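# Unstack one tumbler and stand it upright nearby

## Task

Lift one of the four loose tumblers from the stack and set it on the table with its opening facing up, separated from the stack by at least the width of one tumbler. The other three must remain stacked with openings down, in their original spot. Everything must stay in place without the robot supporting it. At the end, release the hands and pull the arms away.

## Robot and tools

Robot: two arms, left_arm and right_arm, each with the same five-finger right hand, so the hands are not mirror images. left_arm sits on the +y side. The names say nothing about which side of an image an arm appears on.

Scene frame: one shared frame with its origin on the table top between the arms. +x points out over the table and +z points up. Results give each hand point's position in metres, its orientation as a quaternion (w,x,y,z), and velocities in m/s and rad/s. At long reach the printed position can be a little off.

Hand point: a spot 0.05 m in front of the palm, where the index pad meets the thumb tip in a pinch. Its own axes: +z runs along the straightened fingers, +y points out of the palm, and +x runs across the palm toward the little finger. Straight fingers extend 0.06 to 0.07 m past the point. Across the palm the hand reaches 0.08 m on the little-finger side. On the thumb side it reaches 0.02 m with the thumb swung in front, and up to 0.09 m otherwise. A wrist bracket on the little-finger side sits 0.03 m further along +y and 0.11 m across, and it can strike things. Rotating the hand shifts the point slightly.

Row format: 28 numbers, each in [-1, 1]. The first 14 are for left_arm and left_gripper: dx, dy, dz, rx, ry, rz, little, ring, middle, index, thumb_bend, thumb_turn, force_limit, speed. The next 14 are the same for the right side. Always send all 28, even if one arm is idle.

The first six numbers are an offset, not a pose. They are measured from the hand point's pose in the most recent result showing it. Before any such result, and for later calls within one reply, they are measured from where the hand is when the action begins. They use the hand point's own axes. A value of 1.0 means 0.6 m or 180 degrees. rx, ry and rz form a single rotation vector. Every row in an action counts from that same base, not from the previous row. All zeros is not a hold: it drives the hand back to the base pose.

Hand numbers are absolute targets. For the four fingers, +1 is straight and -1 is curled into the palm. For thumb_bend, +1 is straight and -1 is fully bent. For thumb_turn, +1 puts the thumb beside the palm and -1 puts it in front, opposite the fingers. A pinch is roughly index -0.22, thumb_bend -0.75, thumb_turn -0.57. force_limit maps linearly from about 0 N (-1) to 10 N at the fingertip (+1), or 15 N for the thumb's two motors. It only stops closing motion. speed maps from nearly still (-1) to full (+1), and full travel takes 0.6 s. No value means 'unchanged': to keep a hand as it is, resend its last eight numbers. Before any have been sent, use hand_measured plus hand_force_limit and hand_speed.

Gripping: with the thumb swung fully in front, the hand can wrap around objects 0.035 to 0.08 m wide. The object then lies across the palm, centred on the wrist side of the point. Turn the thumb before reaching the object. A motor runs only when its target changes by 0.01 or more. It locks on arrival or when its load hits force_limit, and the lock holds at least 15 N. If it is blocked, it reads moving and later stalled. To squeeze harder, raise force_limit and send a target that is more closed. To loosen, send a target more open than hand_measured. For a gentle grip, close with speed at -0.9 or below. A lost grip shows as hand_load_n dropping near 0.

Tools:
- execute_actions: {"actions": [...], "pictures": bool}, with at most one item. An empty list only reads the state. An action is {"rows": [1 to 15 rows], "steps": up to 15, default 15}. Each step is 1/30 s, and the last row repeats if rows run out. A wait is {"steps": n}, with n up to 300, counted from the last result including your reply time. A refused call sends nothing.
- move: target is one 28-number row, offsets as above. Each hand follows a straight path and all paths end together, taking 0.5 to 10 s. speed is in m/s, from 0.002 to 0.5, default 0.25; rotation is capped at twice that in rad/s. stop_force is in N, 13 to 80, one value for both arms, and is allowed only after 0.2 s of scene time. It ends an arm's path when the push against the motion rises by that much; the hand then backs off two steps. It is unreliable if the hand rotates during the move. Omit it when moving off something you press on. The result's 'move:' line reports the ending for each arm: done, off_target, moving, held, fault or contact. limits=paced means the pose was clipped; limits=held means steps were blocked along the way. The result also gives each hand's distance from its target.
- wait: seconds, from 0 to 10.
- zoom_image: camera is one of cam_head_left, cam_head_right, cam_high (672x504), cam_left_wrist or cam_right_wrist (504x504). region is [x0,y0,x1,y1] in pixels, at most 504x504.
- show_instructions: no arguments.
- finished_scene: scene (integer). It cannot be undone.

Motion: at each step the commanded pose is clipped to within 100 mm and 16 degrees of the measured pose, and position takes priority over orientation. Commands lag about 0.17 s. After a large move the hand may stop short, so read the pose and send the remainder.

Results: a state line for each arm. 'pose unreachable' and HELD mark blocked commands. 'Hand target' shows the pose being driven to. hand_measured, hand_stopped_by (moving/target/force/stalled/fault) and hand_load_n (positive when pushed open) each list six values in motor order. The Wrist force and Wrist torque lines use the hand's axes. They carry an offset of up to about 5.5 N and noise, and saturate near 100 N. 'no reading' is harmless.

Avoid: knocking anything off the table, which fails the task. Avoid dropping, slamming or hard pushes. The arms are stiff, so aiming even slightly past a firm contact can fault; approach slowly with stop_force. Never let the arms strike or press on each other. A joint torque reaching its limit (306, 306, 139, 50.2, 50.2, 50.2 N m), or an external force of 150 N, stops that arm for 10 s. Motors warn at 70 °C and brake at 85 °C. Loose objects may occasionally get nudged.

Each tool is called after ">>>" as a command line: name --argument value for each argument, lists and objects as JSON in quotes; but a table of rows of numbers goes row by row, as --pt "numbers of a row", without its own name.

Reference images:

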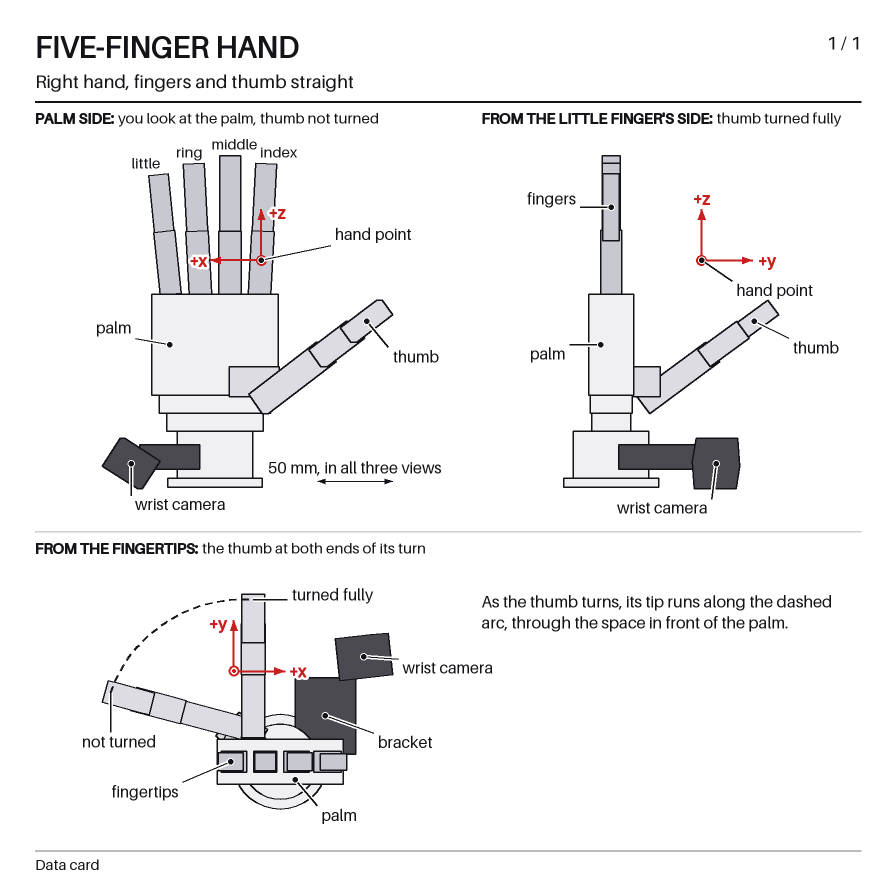

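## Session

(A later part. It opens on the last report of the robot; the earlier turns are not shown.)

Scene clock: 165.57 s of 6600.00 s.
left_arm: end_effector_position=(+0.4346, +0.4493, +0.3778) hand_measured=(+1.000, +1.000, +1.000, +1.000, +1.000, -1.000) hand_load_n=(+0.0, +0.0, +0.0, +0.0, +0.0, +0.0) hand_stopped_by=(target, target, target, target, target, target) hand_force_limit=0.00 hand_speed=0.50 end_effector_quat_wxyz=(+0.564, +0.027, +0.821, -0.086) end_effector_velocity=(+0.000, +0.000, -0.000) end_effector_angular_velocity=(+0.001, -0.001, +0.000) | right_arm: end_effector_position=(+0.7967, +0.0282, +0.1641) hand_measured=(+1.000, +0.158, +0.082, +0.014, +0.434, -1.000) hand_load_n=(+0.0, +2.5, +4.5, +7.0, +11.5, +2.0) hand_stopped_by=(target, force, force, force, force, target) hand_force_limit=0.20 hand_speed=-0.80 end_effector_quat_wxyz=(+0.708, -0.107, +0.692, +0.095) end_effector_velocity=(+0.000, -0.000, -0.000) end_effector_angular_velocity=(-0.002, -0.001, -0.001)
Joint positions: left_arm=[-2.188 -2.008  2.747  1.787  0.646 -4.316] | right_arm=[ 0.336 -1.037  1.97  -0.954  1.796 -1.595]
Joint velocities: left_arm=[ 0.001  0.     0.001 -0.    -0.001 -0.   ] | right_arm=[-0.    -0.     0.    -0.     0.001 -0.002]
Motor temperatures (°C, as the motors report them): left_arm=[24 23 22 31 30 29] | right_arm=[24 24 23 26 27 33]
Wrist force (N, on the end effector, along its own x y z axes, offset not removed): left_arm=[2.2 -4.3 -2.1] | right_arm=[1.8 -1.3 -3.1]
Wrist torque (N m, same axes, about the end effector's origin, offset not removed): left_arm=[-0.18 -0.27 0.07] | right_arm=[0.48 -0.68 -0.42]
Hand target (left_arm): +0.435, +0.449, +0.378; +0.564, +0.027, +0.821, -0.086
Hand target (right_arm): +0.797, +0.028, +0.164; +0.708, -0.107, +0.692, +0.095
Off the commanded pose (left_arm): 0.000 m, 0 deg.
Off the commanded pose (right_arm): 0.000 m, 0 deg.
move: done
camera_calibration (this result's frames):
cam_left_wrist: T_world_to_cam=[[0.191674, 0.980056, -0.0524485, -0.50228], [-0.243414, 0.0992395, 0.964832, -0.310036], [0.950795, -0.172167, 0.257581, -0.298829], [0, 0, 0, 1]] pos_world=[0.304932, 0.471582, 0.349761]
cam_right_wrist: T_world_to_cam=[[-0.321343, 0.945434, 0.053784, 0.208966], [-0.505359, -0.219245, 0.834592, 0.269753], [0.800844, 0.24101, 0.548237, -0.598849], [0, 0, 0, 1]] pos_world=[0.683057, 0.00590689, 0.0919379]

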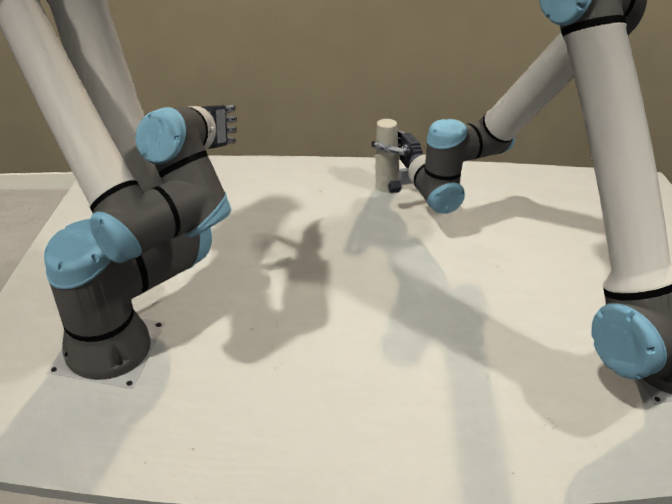

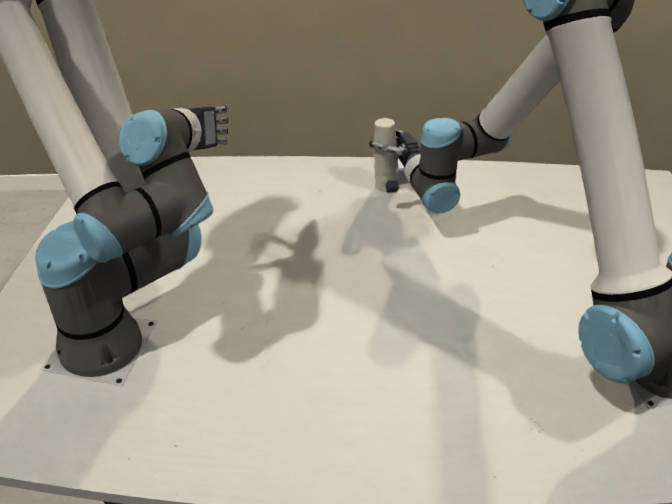

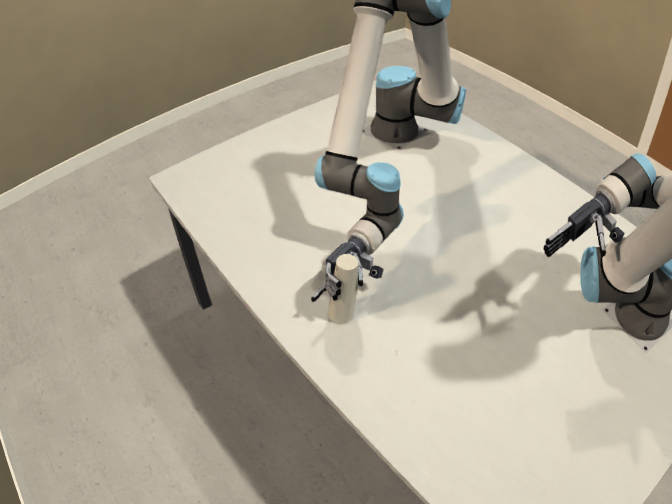

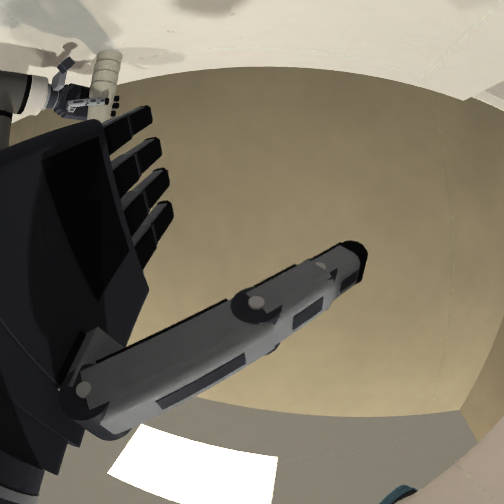

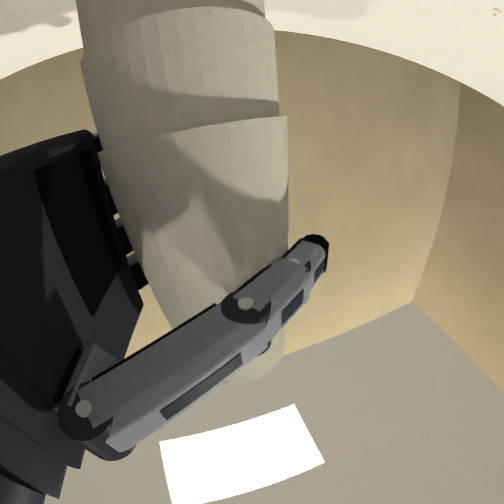

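Gripped. Lift.

>>> move --target '[0,0,0,0,0,0,1,1,1,1,1,-1,0,0.5,-0.25,0,0,0,0,0,1,-1,-1,-1,-1,-1,0.2,-0.8]' --speed 0.05

Scene clock: 171.20 s of 6600.00 s.
left_arm: end_effector_position=(+0.4346, +0.4493, +0.3778) hand_measured=(+1.000, +1.000, +1.000, +1.000, +1.000, -1.000) hand_load_n=(+0.0, +0.0, +0.0, +0.0, +0.0, +0.0) hand_stopped_by=(target, target, target, target, target, target) hand_force_limit=0.00 hand_speed=0.50 end_effector_quat_wxyz=(+0.564, +0.027, +0.821, -0.086) end_effector_velocity=(-0.000, -0.000, -0.000) end_effector_angular_velocity=(-0.000, -0.000, -0.000) | right_arm: end_effector_position=(+0.7931, +0.0304, +0.3138) hand_measured=(+1.000, +0.158, +0.082, +0.014, +0.434, -1.000) hand_load_n=(+0.0, +2.0, +4.0, +7.0, +12.0, +2.5) hand_stopped_by=(target, force, force, force, force, target) hand_force_limit=0.20 hand_speed=-0.80 end_effector_quat_wxyz=(+0.708, -0.107, +0.692, +0.095) end_effector_velocity=(-0.000, -0.000, +0.002) end_effector_angular_velocity=(+0.001, +0.001, -0.000)
Joint positions: left_arm=[-2.188 -2.008  2.747  1.787  0.646 -4.316] | right_arm=[ 0.342 -1.228  1.907 -0.7    1.802 -1.595]
Joint velocities: left_arm=[-0.  0. -0. -0. -0. -0.] | right_arm=[ 0.    -0.003 -0.001  0.004  0.     0.002]
Motor temperatures (°C, as the motors report them): left_arm=[24 23 22 31 30 29] | right_arm=[24 24 23 26 27 33]
Wrist force (N, on the end effector, along its own x y z axes, offset not removed): left_arm=[-3.2 -0.5 -0.8] | right_arm=[-1.9 -1.8 1.6]
Wrist torque (N m, same axes, about the end effector's origin, offset not removed): left_arm=[0.28 0.38 -0.04] | right_arm=[-0.27 0.56 -0.41]
Hand target (left_arm): +0.435, +0.449, +0.378; +0.564, +0.027, +0.821, -0.086
Hand target (right_arm): +0.793, +0.030, +0.314; +0.708, -0.107, +0.692, +0.095
Off the commanded pose (left_arm): 0.000 m, 0 deg.
Off the commanded pose (right_arm): 0.000 m, 0 deg.
move: done
camera_calibration (this result's frames):
cam_left_wrist: T_world_to_cam=[[0.191674, 0.980056, -0.0524485, -0.50228], [-0.243414, 0.0992395, 0.964832, -0.310036], [0.950795, -0.172167, 0.257582, -0.298829], [0, 0, 0, 1]] pos_world=[0.304932, 0.471582, 0.349761]
cam_right_wrist: T_world_to_cam=[[-0.321345, 0.945434, 0.0537768, 0.197702], [-0.505374, -0.219244, 0.834584, 0.143502], [0.800834, 0.241012, 0.54825, -0.678536], [0, 0, 0, 1]] pos_world=[0.679447, 0.0080823, 0.241611]

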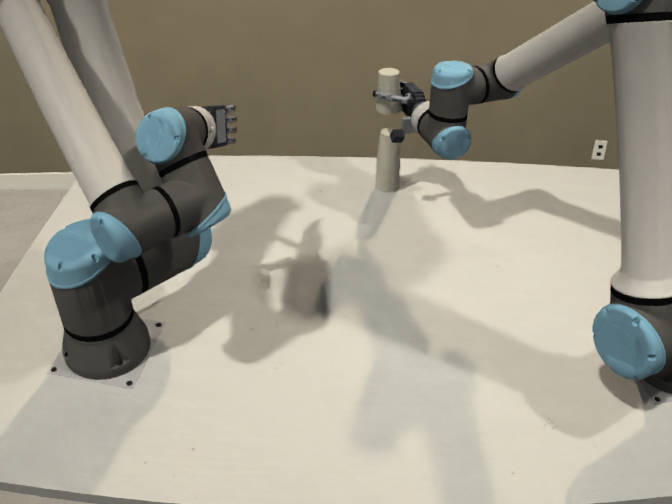

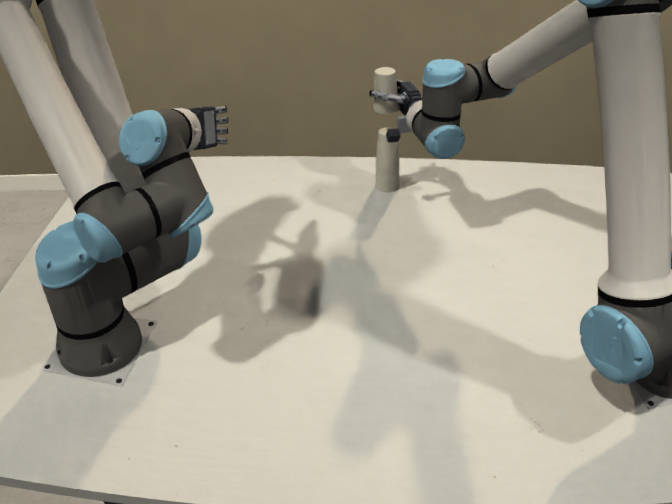

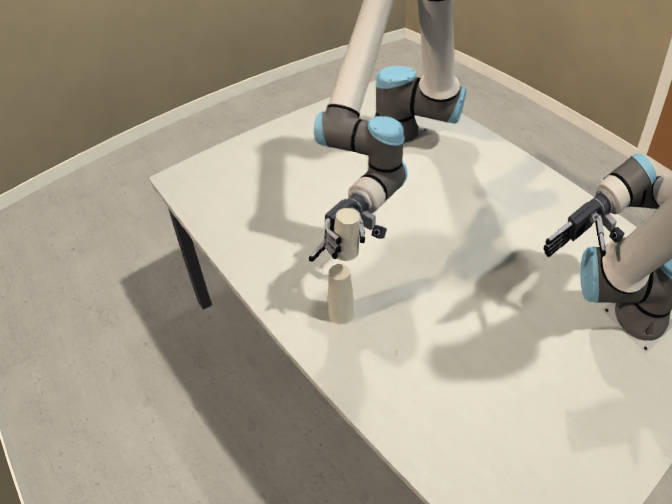

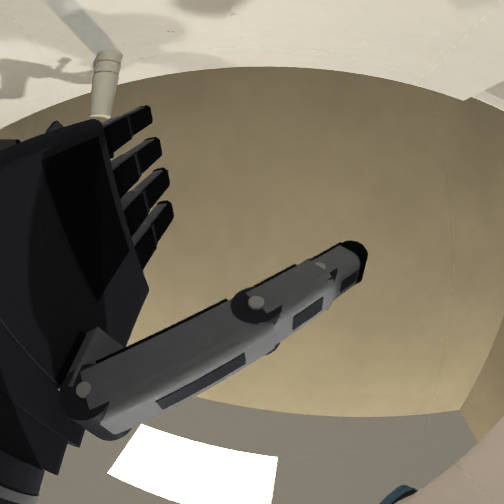

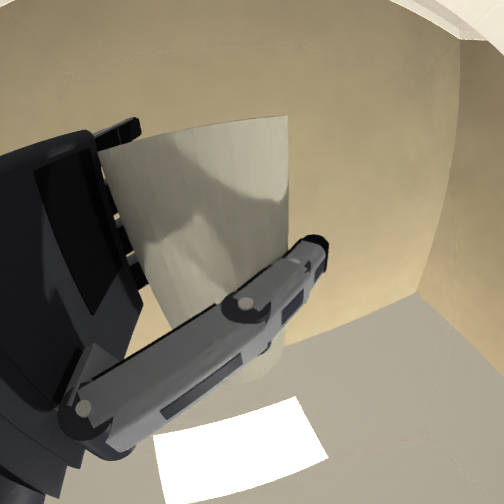

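>>> move --target '[0,0,0,0,0,0,1,1,1,1,1,-1,0,0.5,0,-0.4,-0.2,0,0,0,1,-1,-1,-1,-1,-1,0.2,-0.8]' --speed 0.15

>>> move --target '[0,0,0,0,0,0,1,1,1,1,1,-1,0,0.5,0,0,0,0,0,0.5,1,-1,-1,-1,-1,-1,0.2,-0.8]' --speed 0.3

>>> move --target '[0,0,0,0,0,0,1,1,1,1,1,-1,0,0.5,0,0,0,0,0,0.5,1,-1,-1,-1,-1,-1,0.2,-0.8]' --speed 0.3

>>> move --target '[0,0,0,0,0,0,1,1,1,1,1,-1,0,0.5,-0.42,0,0,0,0,0,1,-1,-1,-1,-1,-1,0.2,-0.8]' --speed 0.12

Scene clock: 181.10 s of 6600.00 s.
left_arm: end_effector_position=(+0.4346, +0.4493, +0.3778) hand_measured=(+1.000, +1.000, +1.000, +1.000, +1.000, -1.000) hand_load_n=(+0.0, +0.0, +0.0, +0.0, +0.0, +0.0) hand_stopped_by=(target, target, target, target, target, target) hand_force_limit=0.00 hand_speed=0.50 end_effector_quat_wxyz=(+0.564, +0.027, +0.821, -0.086) end_effector_velocity=(-0.000, -0.000, +0.000) end_effector_angular_velocity=(-0.001, +0.000, -0.000) | right_arm: end_effector_position=(+0.7459, -0.2335, +0.3164) hand_measured=(+1.000, +0.158, +0.082, +0.014, +0.434, -1.000) hand_load_n=(+0.0, +2.0, +4.0, +7.0, +12.0, +2.5) hand_stopped_by=(target, force, force, force, force, target) hand_force_limit=0.20 hand_speed=-0.80 end_effector_quat_wxyz=(+0.708, -0.107, +0.692, +0.095) end_effector_velocity=(-0.001, -0.002, -0.000) end_effector_angular_velocity=(+0.001, +0.001, +0.001)
Joint positions: left_arm=[-2.188 -2.008  2.747  1.787  0.646 -4.316] | right_arm=[-0.093 -1.52   2.274 -0.775  1.368 -1.588]
Joint velocities: left_arm=[-0.    -0.    -0.001  0.    -0.     0.   ] | right_arm=[-0.005 -0.002  0.003 -0.    -0.006  0.001]
Motor temperatures (°C, as the motors report them): left_arm=[24 23 22 31 30 29] | right_arm=[24 24 23 26 27 33]
Wrist force (N, on the end effector, along its own x y z axes, offset not removed): left_arm=[-0.4 -4.1 -1.8] | right_arm=[5.0 2.2 -3.9]
Wrist torque (N m, same axes, about the end effector's origin, offset not removed): left_arm=[-0.15 0.07 -0.12] | right_arm=[0.86 -0.38 0.08]
Hand target (left_arm): +0.435, +0.449, +0.378; +0.564, +0.027, +0.821, -0.086
Hand target (right_arm): +0.746, -0.234, +0.316; +0.708, -0.107, +0.692, +0.095
Off the commanded pose (left_arm): 0.000 m, 0 deg.
Off the commanded pose (right_arm): 0.000 m, 0 deg.
After step 90, 4.53 s passed at rest.
move: done
camera_calibration (this result's frames):
cam_left_wrist: T_world_to_cam=[[0.191674, 0.980056, -0.0524486, -0.50228], [-0.243414, 0.0992396, 0.964832, -0.310036], [0.950795, -0.172167, 0.257581, -0.298829], [0, 0, 0, 1]] pos_world=[0.304932, 0.471582, 0.349761]
cam_right_wrist: T_world_to_cam=[[-0.321269, 0.945516, 0.0527774, 0.432139], [-0.505671, -0.218405, 0.834624, 0.0600606], [0.800677, 0.241451, 0.548287, -0.578375], [0, 0, 0, 1]] pos_world=[0.632295, -0.255827, 0.24418]

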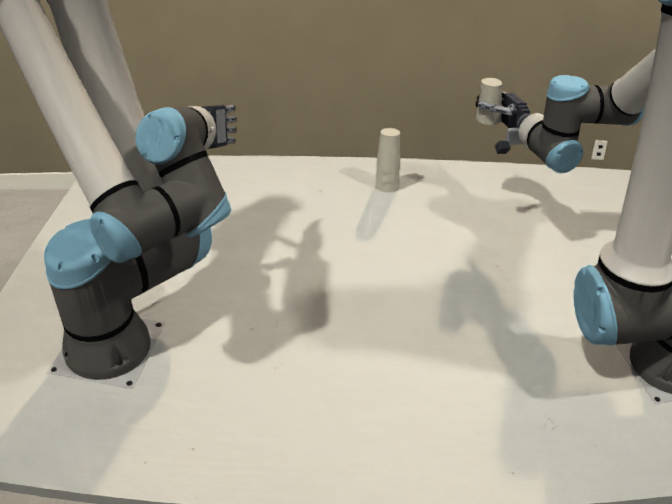

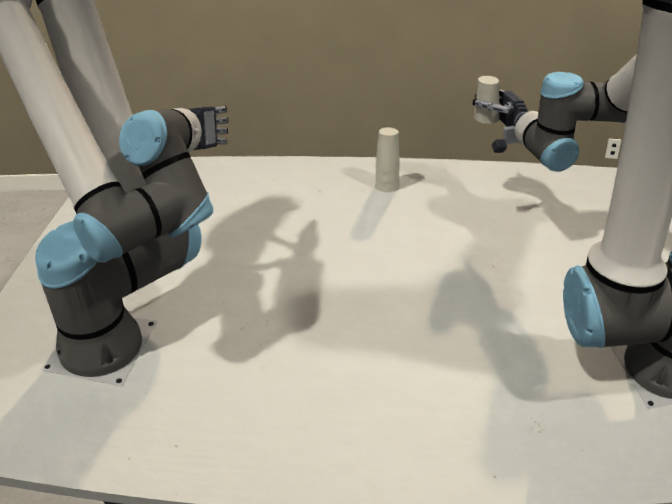

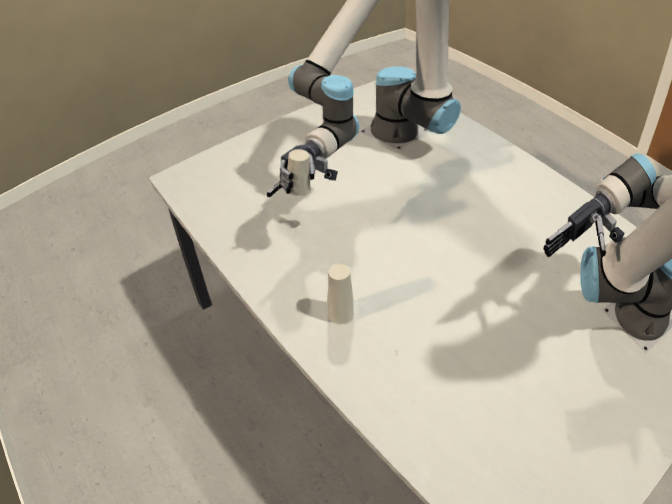

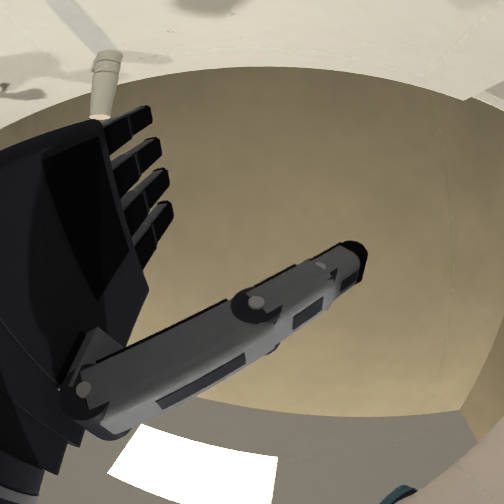

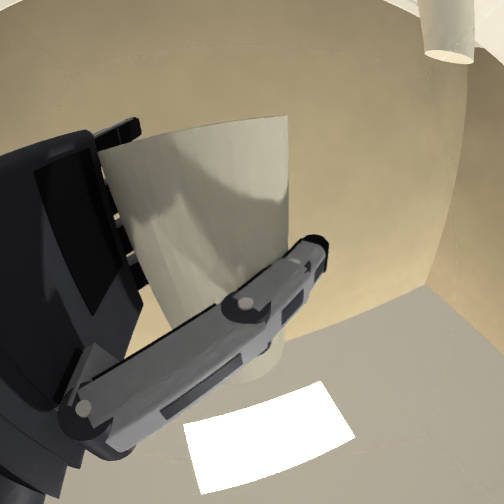

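Scene clock: 184.30 s of 6600.00 s.
left_arm: end_effector_position=(+0.4346, +0.4493, +0.3778) hand_measured=(+1.000, +1.000, +1.000, +1.000, +1.000, -1.000) hand_load_n=(+0.0, +0.0, +0.0, +0.0, +0.0, +0.0) hand_stopped_by=(target, target, target, target, target, target) hand_force_limit=0.00 hand_speed=0.50 end_effector_quat_wxyz=(+0.564, +0.027, +0.821, -0.086) end_effector_velocity=(+0.001, +0.001, -0.001) end_effector_angular_velocity=(+0.002, +0.000, +0.002) | right_arm: end_effector_position=(+0.7459, -0.2335, +0.3164) hand_measured=(+1.000, +0.158, +0.082, +0.014, +0.434, -1.000) hand_load_n=(+0.0, +2.0, +4.5, +7.5, +11.5, +3.0) hand_stopped_by=(target, force, force, force, force, target) hand_force_limit=0.20 hand_speed=-0.80 end_effector_quat_wxyz=(+0.434, +0.413, +0.565, +0.567) end_effector_velocity=(+0.000, -0.000, +0.000) end_effector_angular_velocity=(+0.011, +0.003, -0.001)
Joint positions: left_arm=[-2.188 -2.008  2.747  1.787  0.646 -4.316] | right_arm=[ 0.102 -1.435  2.255 -0.84   1.562 -0.022]
Joint velocities: left_arm=[ 0.001 -0.     0.002 -0.     0.002  0.001] | right_arm=[ 0.001 -0.    -0.001  0.001  0.002  0.011]
Motor temperatures (°C, as the motors report them): left_arm=[24 23 22 31 30 29] | right_arm=[24 24 23 26 27 33]
Wrist force (N, on the end effector, along its own x y z axes, offset not removed): left_arm=[-0.5 -2.4 -1.2] | right_arm=[1.6 -3.2 -6.1]
Wrist torque (N m, same axes, about the end effector's origin, offset not removed): left_arm=[0.13 0.04 -0.11] | right_arm=[0.31 0.10 -0.30]
Hand target (left_arm): +0.435, +0.449, +0.378; +0.564, +0.027, +0.821, -0.086
Hand target (right_arm): +0.746, -0.234, +0.316; +0.433, +0.413, +0.565, +0.568
Off the commanded pose (left_arm): 0.000 m, 0 deg.
Off the commanded pose (right_arm): 0.000 m, 0 deg.
move: done
camera_calibration (this result's frames):
cam_left_wrist: T_world_to_cam=[[0.191674, 0.980056, -0.0524485, -0.50228], [-0.243414, 0.0992395, 0.964832, -0.310036], [0.950795, -0.172167, 0.257582, -0.298829], [0, 0, 0, 1]] pos_world=[0.304932, 0.471582, 0.349761]
cam_right_wrist: T_world_to_cam=[[-0.0417885, -0.0673822, 0.996852, -0.31151], [-0.267263, -0.960611, -0.0761363, -0.00295688], [0.962717, -0.269604, 0.0221338, -0.652107], [0, 0, 0, 1]] pos_world=[0.613987, -0.199641, 0.324738]

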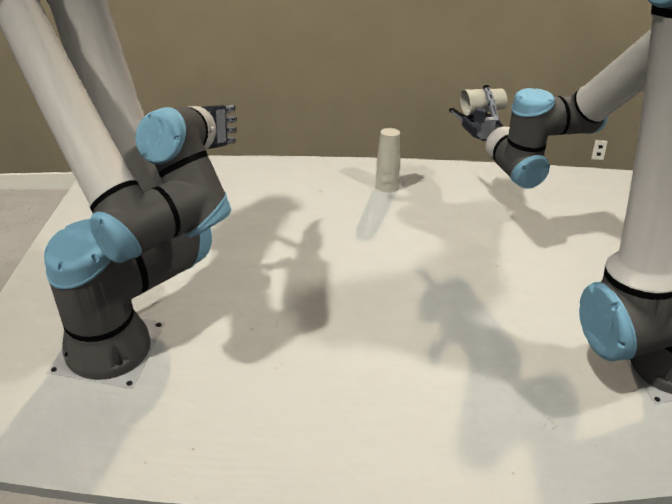

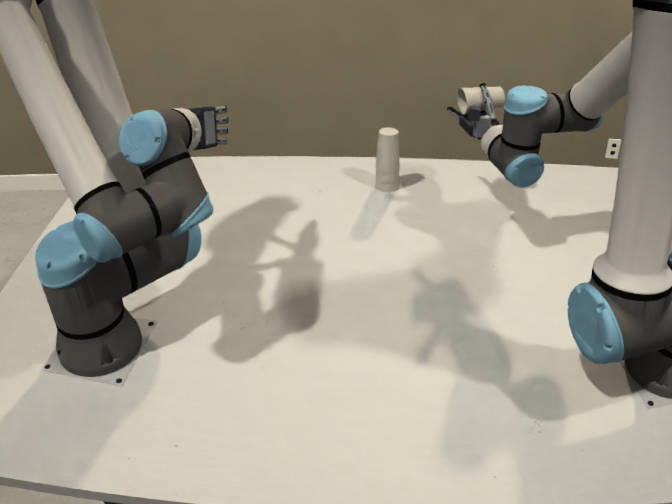

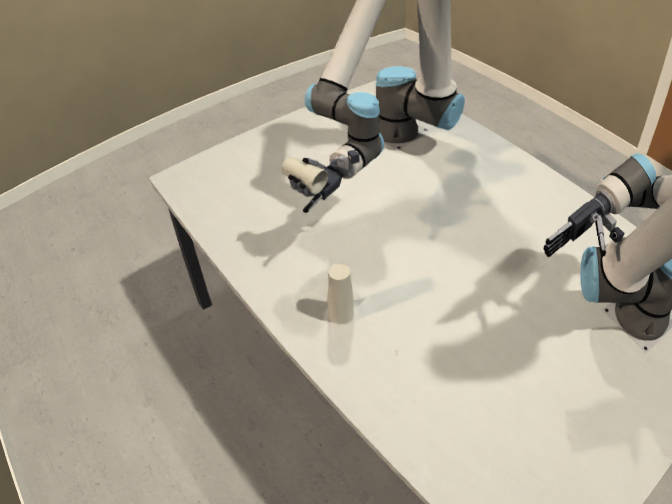

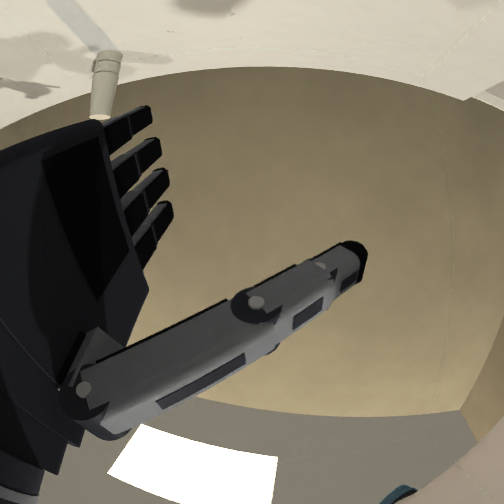

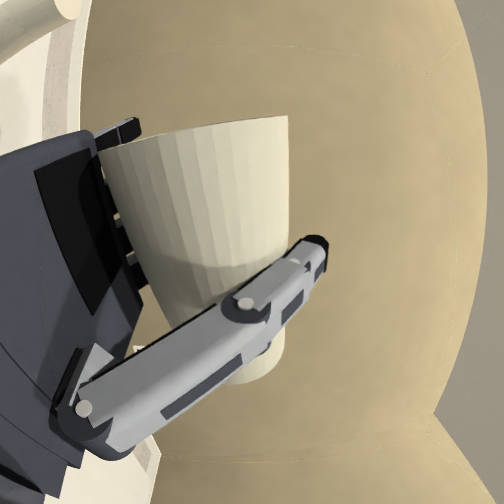

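Scene clock: 187.50 s of 6600.00 s.
left_arm: end_effector_position=(+0.4346, +0.4493, +0.3778) hand_measured=(+1.000, +1.000, +1.000, +1.000, +1.000, -1.000) hand_load_n=(+0.0, +0.0, +0.0, +0.0, +0.0, +0.0) hand_stopped_by=(target, target, target, target, target, target) hand_force_limit=0.00 hand_speed=0.50 end_effector_quat_wxyz=(+0.564, +0.027, +0.821, -0.086) end_effector_velocity=(-0.000, +0.001, -0.000) end_effector_angular_velocity=(+0.001, +0.001, +0.002) | right_arm: end_effector_position=(+0.7460, -0.2334, +0.3164) hand_measured=(+1.000, +0.158, +0.082, +0.014, +0.434, -1.000) hand_load_n=(+0.0, +2.0, +4.0, +7.5, +11.5, +3.0) hand_stopped_by=(target, force, force, force, force, target) hand_force_limit=0.20 hand_speed=-0.80 end_effector_quat_wxyz=(-0.094, +0.692, +0.108, +0.708) end_effector_velocity=(+0.000, -0.000, -0.000) end_effector_angular_velocity=(+0.011, +0.004, -0.001)
Joint positions: left_arm=[-2.188 -2.008  2.747  1.787  0.646 -4.316] | right_arm=[ 0.167 -1.541  2.162 -0.642  1.627  1.547]
Joint velocities: left_arm=[ 0.     0.    -0.     0.     0.002  0.   ] | right_arm=[-0.001 -0.001 -0.001  0.002 -0.001  0.012]
Motor temperatures (°C, as the motors report them): left_arm=[24 23 22 31 30 29] | right_arm=[24 24 23 26 27 33]
Wrist force (N, on the end effector, along its own x y z axes, offset not removed): left_arm=[0.8 -3.0 -2.6] | right_arm=[1.0 -1.1 1.2]
Wrist torque (N m, same axes, about the end effector's origin, offset not removed): left_arm=[0.07 -0.05 0.01] | right_arm=[0.11 0.05 -0.20]
Hand target (left_arm): +0.435, +0.449, +0.378; +0.564, +0.027, +0.821, -0.086
Hand target (right_arm): +0.746, -0.233, +0.316; -0.095, +0.692, +0.108, +0.708
Off the commanded pose (left_arm): 0.000 m, 0 deg.
Off the commanded pose (right_arm): 0.000 m, 0 deg.
move: done
camera_calibration (this result's frames):
cam_left_wrist: T_world_to_cam=[[0.191674, 0.980056, -0.0524485, -0.50228], [-0.243414, 0.0992394, 0.964832, -0.310036], [0.950795, -0.172167, 0.257581, -0.298829], [0, 0, 0, 1]] pos_world=[0.304932, 0.471582, 0.349761]
cam_right_wrist: T_world_to_cam=[[0.24629, -0.967775, -0.0524639, -0.404606], [-0.510095, -0.0834064, -0.856065, 0.629809], [0.824102, 0.237602, -0.514199, -0.260678], [0, 0, 0, 1]] pos_world=[0.635738, -0.2771, 0.38389]

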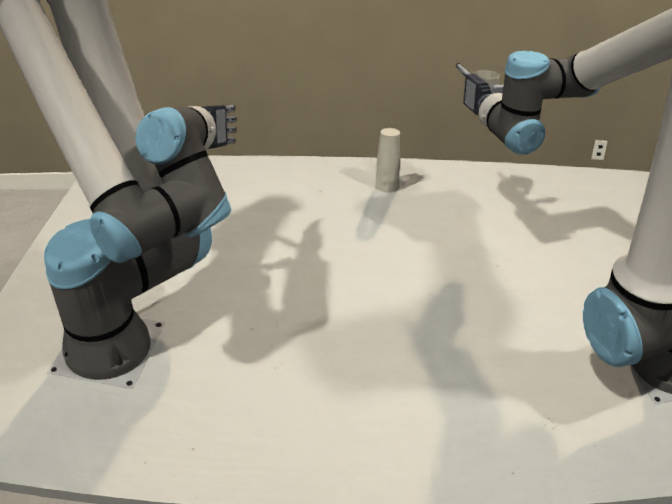

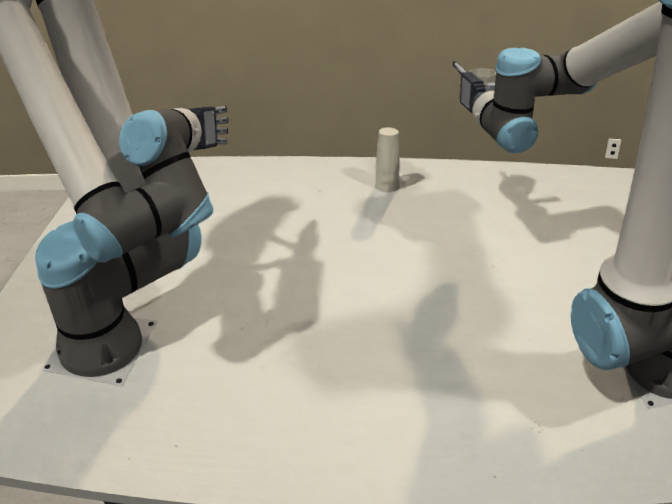

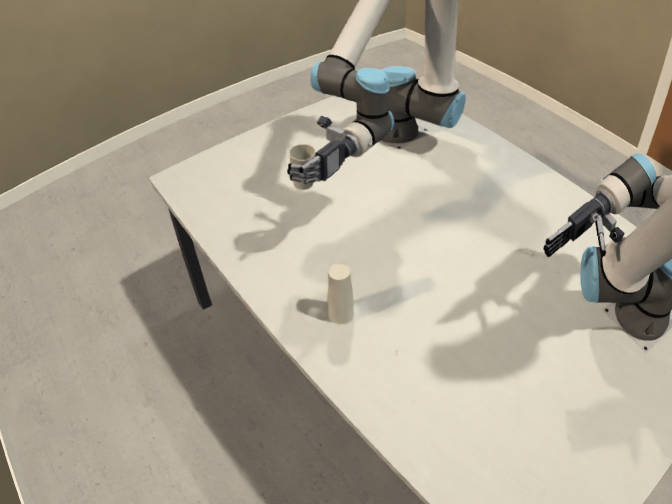

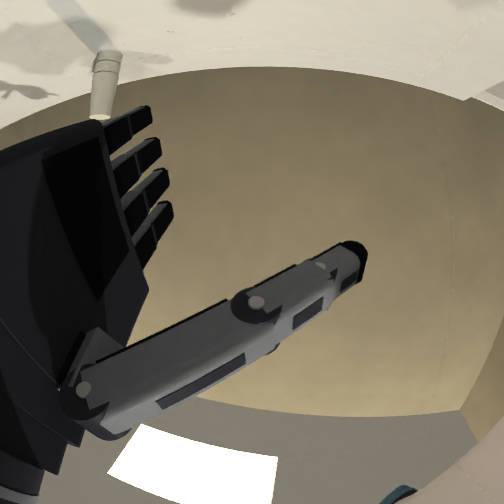

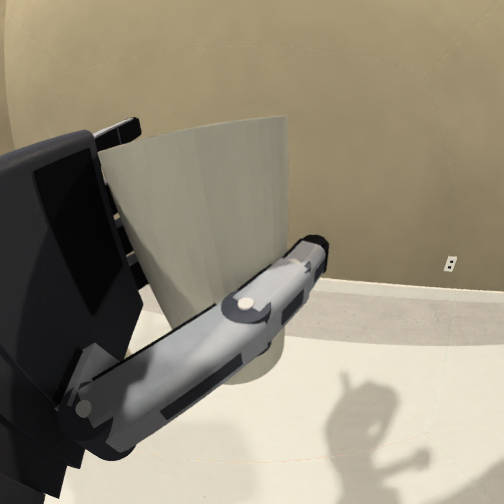

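Scene clock: 190.13 s of 6600.00 s.
left_arm: end_effector_position=(+0.4346, +0.4493, +0.3778) hand_measured=(+1.000, +1.000, +1.000, +1.000, +1.000, -1.000) hand_load_n=(+0.0, +0.0, +0.0, +0.0, +0.0, +0.0) hand_stopped_by=(target, target, target, target, target, target) hand_force_limit=0.00 hand_speed=0.50 end_effector_quat_wxyz=(+0.564, +0.027, +0.821, -0.086) end_effector_velocity=(+0.000, -0.000, +0.000) end_effector_angular_velocity=(-0.000, -0.001, -0.001) | right_arm: end_effector_position=(+0.7522, -0.2378, +0.0647) hand_measured=(+1.000, +0.158, +0.082, +0.014, +0.434, -1.000) hand_load_n=(+0.0, +2.0, +4.0, +7.5, +12.0, +3.0) hand_stopped_by=(target, force, force, force, force, target) hand_force_limit=0.20 hand_speed=-0.80 end_effector_quat_wxyz=(-0.094, +0.692, +0.108, +0.708) end_effector_velocity=(+0.001, +0.000, -0.002) end_effector_angular_velocity=(+0.001, -0.001, +0.001)
Joint positions: left_arm=[-2.188 -2.008  2.747  1.787  0.646 -4.316] | right_arm=[ 0.155 -1.129  2.298 -1.189  1.615  1.547]
Joint velocities: left_arm=[ 0.     0.     0.    -0.    -0.001 -0.   ] | right_arm=[-0.     0.005 -0.    -0.005 -0.001  0.001]
Motor temperatures (°C, as the motors report them): left_arm=[24 23 22 31 30 29] | right_arm=[24 24 23 26 27 33]
Wrist force (N, on the end effector, along its own x y z axes, offset not removed): left_arm=[-2.2 -1.5 -2.7] | right_arm=[3.7 0.8 -2.5]
Wrist torque (N m, same axes, about the end effector's origin, offset not removed): left_arm=[0.23 0.40 -0.19] | right_arm=[0.36 -0.25 0.09]
Hand target (left_arm): +0.435, +0.449, +0.378; +0.564, +0.027, +0.821, -0.086
Hand target (right_arm): +0.752, -0.238, +0.065; -0.094, +0.692, +0.108, +0.708
Off the commanded pose (left_arm): 0.000 m, 0 deg.
Off the commanded pose (right_arm): 0.000 m, 0 deg.
move: done
camera_calibration (this result's frames):
cam_left_wrist: T_world_to_cam=[[0.191674, 0.980056, -0.0524485, -0.50228], [-0.243414, 0.0992395, 0.964832, -0.310036], [0.950795, -0.172167, 0.257581, -0.298829], [0, 0, 0, 1]] pos_world=[0.304932, 0.471582, 0.349761]
cam_right_wrist: T_world_to_cam=[[0.246281, -0.967779, -0.0524356, -0.423538], [-0.51023, -0.0834657, -0.855978, 0.41724], [0.824021, 0.237566, -0.514346, -0.394103], [0, 0, 0, 1]] pos_world=[0.641947, -0.281441, 0.132235]

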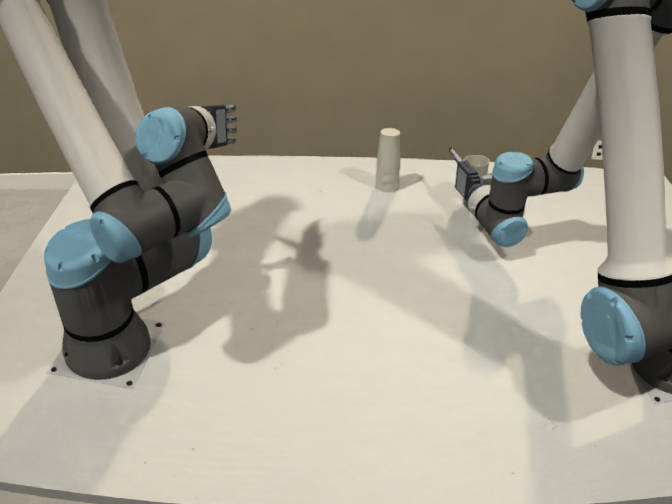

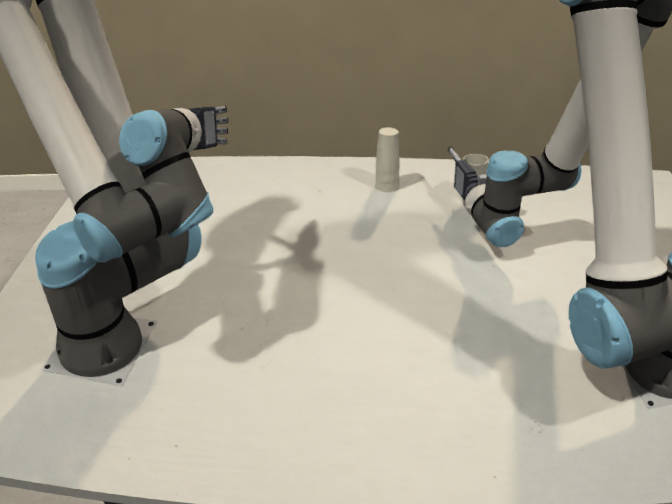

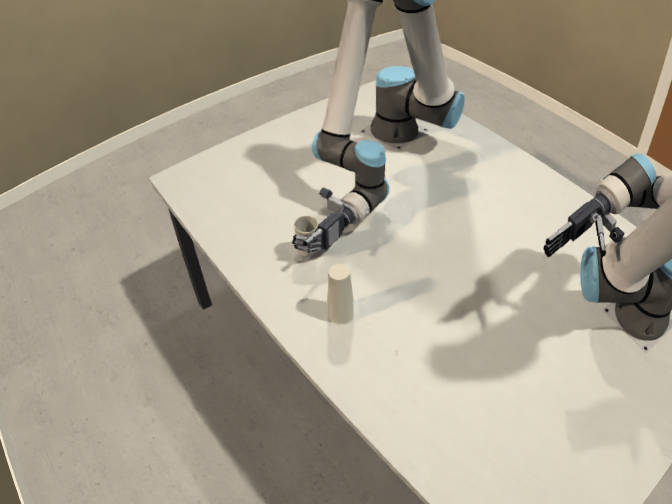

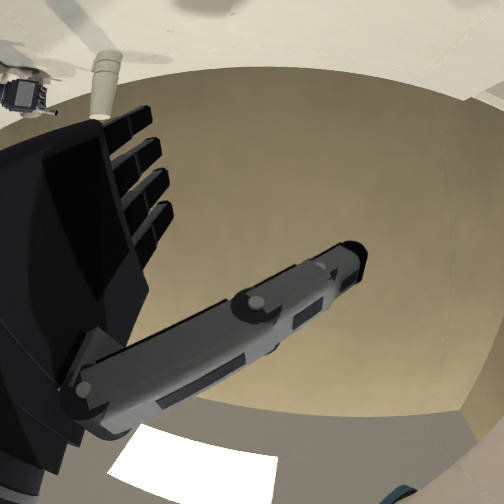

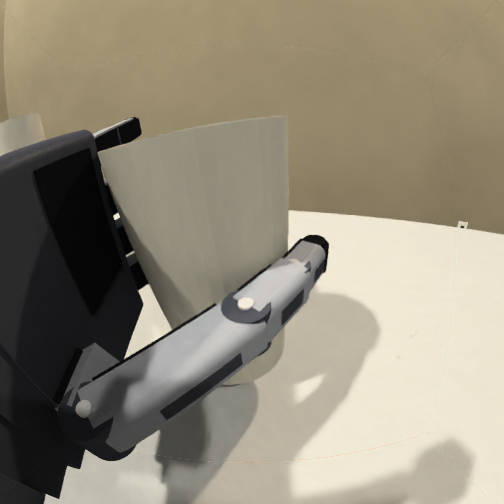

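>>> move --target '[0,0,0,0,0,0,1,1,1,1,1,-1,0,0.5,-0.055,0,0,0,0,0,1,-1,-1,-1,-1,-1,0.2,-0.8]' --speed 0.01 --stop_force 13

Scene clock: 203.67 s of 6600.00 s.
left_arm: end_effector_position=(+0.4346, +0.4493, +0.3778) hand_measured=(+1.000, +1.000, +1.000, +1.000, +1.000, -1.000) hand_load_n=(+0.0, +0.0, +0.0, +0.0, +0.0, +0.0) hand_stopped_by=(target, target, target, target, target, target) hand_force_limit=0.00 hand_speed=0.50 end_effector_quat_wxyz=(+0.564, +0.027, +0.821, -0.086) end_effector_velocity=(-0.001, -0.001, +0.001) end_effector_angular_velocity=(-0.002, +0.001, -0.000) | right_arm: end_effector_position=(+0.7530, -0.2383, +0.0319) hand_measured=(+1.000, +0.158, +0.080, +0.014, +0.428, -1.000) hand_load_n=(+0.0, +0.0, +0.0, +0.0, +0.0, +0.0) hand_stopped_by=(target, force, force, force, force, target) hand_force_limit=0.20 hand_speed=-0.80 end_effector_quat_wxyz=(-0.094, +0.692, +0.108, +0.708) end_effector_velocity=(+0.000, +0.000, -0.002) end_effector_angular_velocity=(+0.000, -0.000, +0.001)
Joint positions: left_arm=[-2.188 -2.008  2.747  1.787  0.646 -4.316] | right_arm=[ 0.153 -1.062  2.299 -1.257  1.613  1.547]
Joint velocities: left_arm=[ 0.     0.001 -0.003 -0.    -0.    -0.   ] | right_arm=[-0.     0.004 -0.    -0.005 -0.001 -0.   ]
Motor temperatures (°C, as the motors report them): left_arm=[24 23 22 31 30 29] | right_arm=[24 24 23 26 27 33]
Wrist force (N, on the end effector, along its own x y z axes, offset not removed): left_arm=[0.1 -3.1 -1.8] | right_arm=[2.3 -5.6 0.5]
Wrist torque (N m, same axes, about the end effector's origin, offset not removed): left_arm=[-0.27 -0.12 -0.15] | right_arm=[-0.44 -0.27 -0.36]
Hand target (left_arm): +0.435, +0.449, +0.378; +0.564, +0.027, +0.821, -0.086
Hand target (right_arm): +0.753, -0.238, +0.032; -0.094, +0.692, +0.108, +0.708
Off the commanded pose (left_arm): 0.000 m, 0 deg.
Off the commanded pose (right_arm): 0.000 m, 0 deg.
After step 90, 7.03 s passed at rest.
move: done
camera_calibration (this result's frames):
cam_left_wrist: T_world_to_cam=[[0.191674, 0.980056, -0.0524483, -0.50228], [-0.243414, 0.0992392, 0.964832, -0.310036], [0.950795, -0.172167, 0.257581, -0.298829], [0, 0, 0, 1]] pos_world=[0.304932, 0.471582, 0.349761]
cam_right_wrist: T_world_to_cam=[[0.246281, -0.967779, -0.0524325, -0.425999], [-0.510262, -0.0834777, -0.855958, 0.389593], [0.824001, 0.237561, -0.51438, -0.411455], [0, 0, 0, 1]] pos_world=[0.64275, -0.282005, 0.099495]

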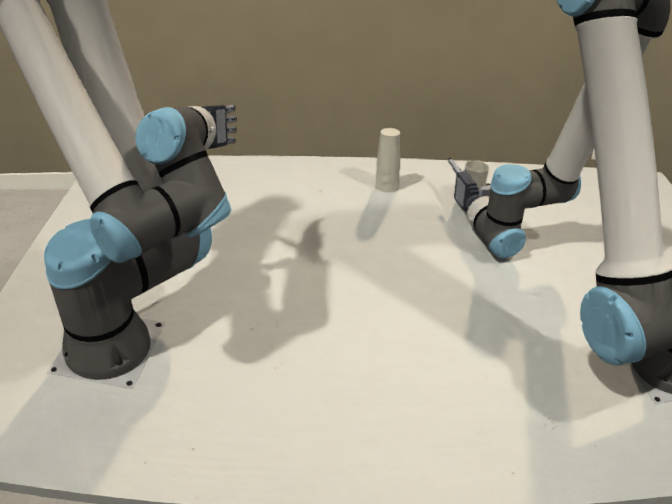

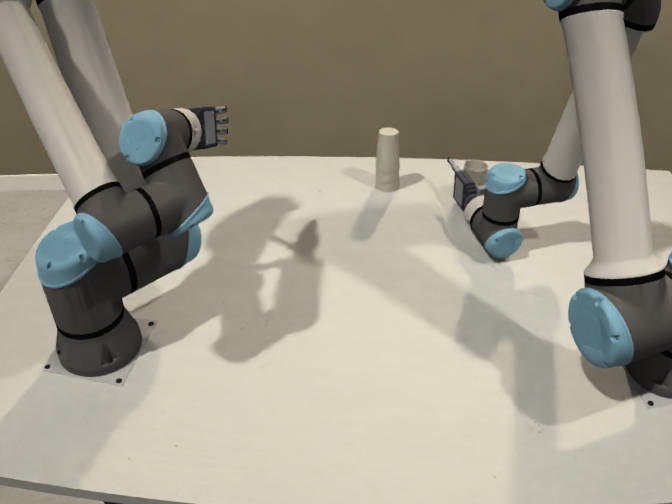

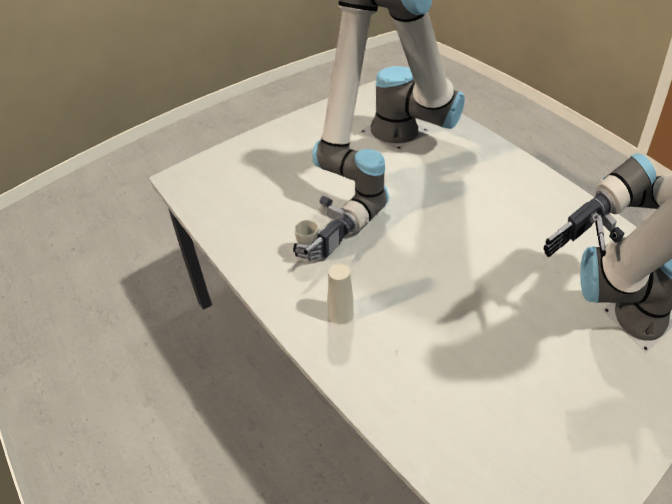

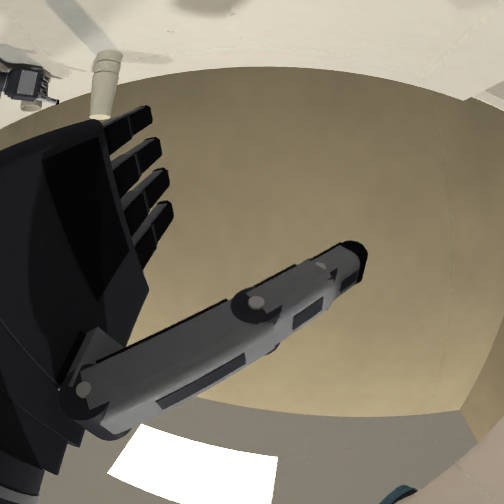

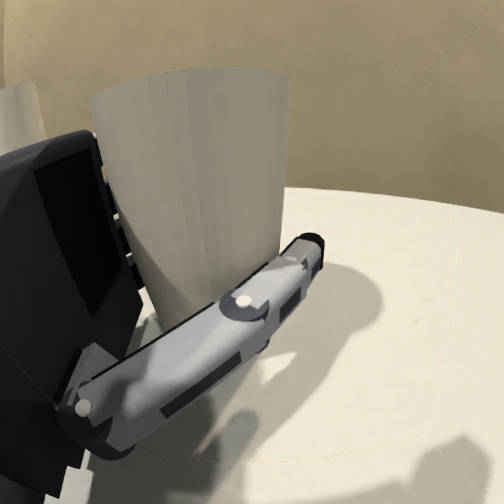

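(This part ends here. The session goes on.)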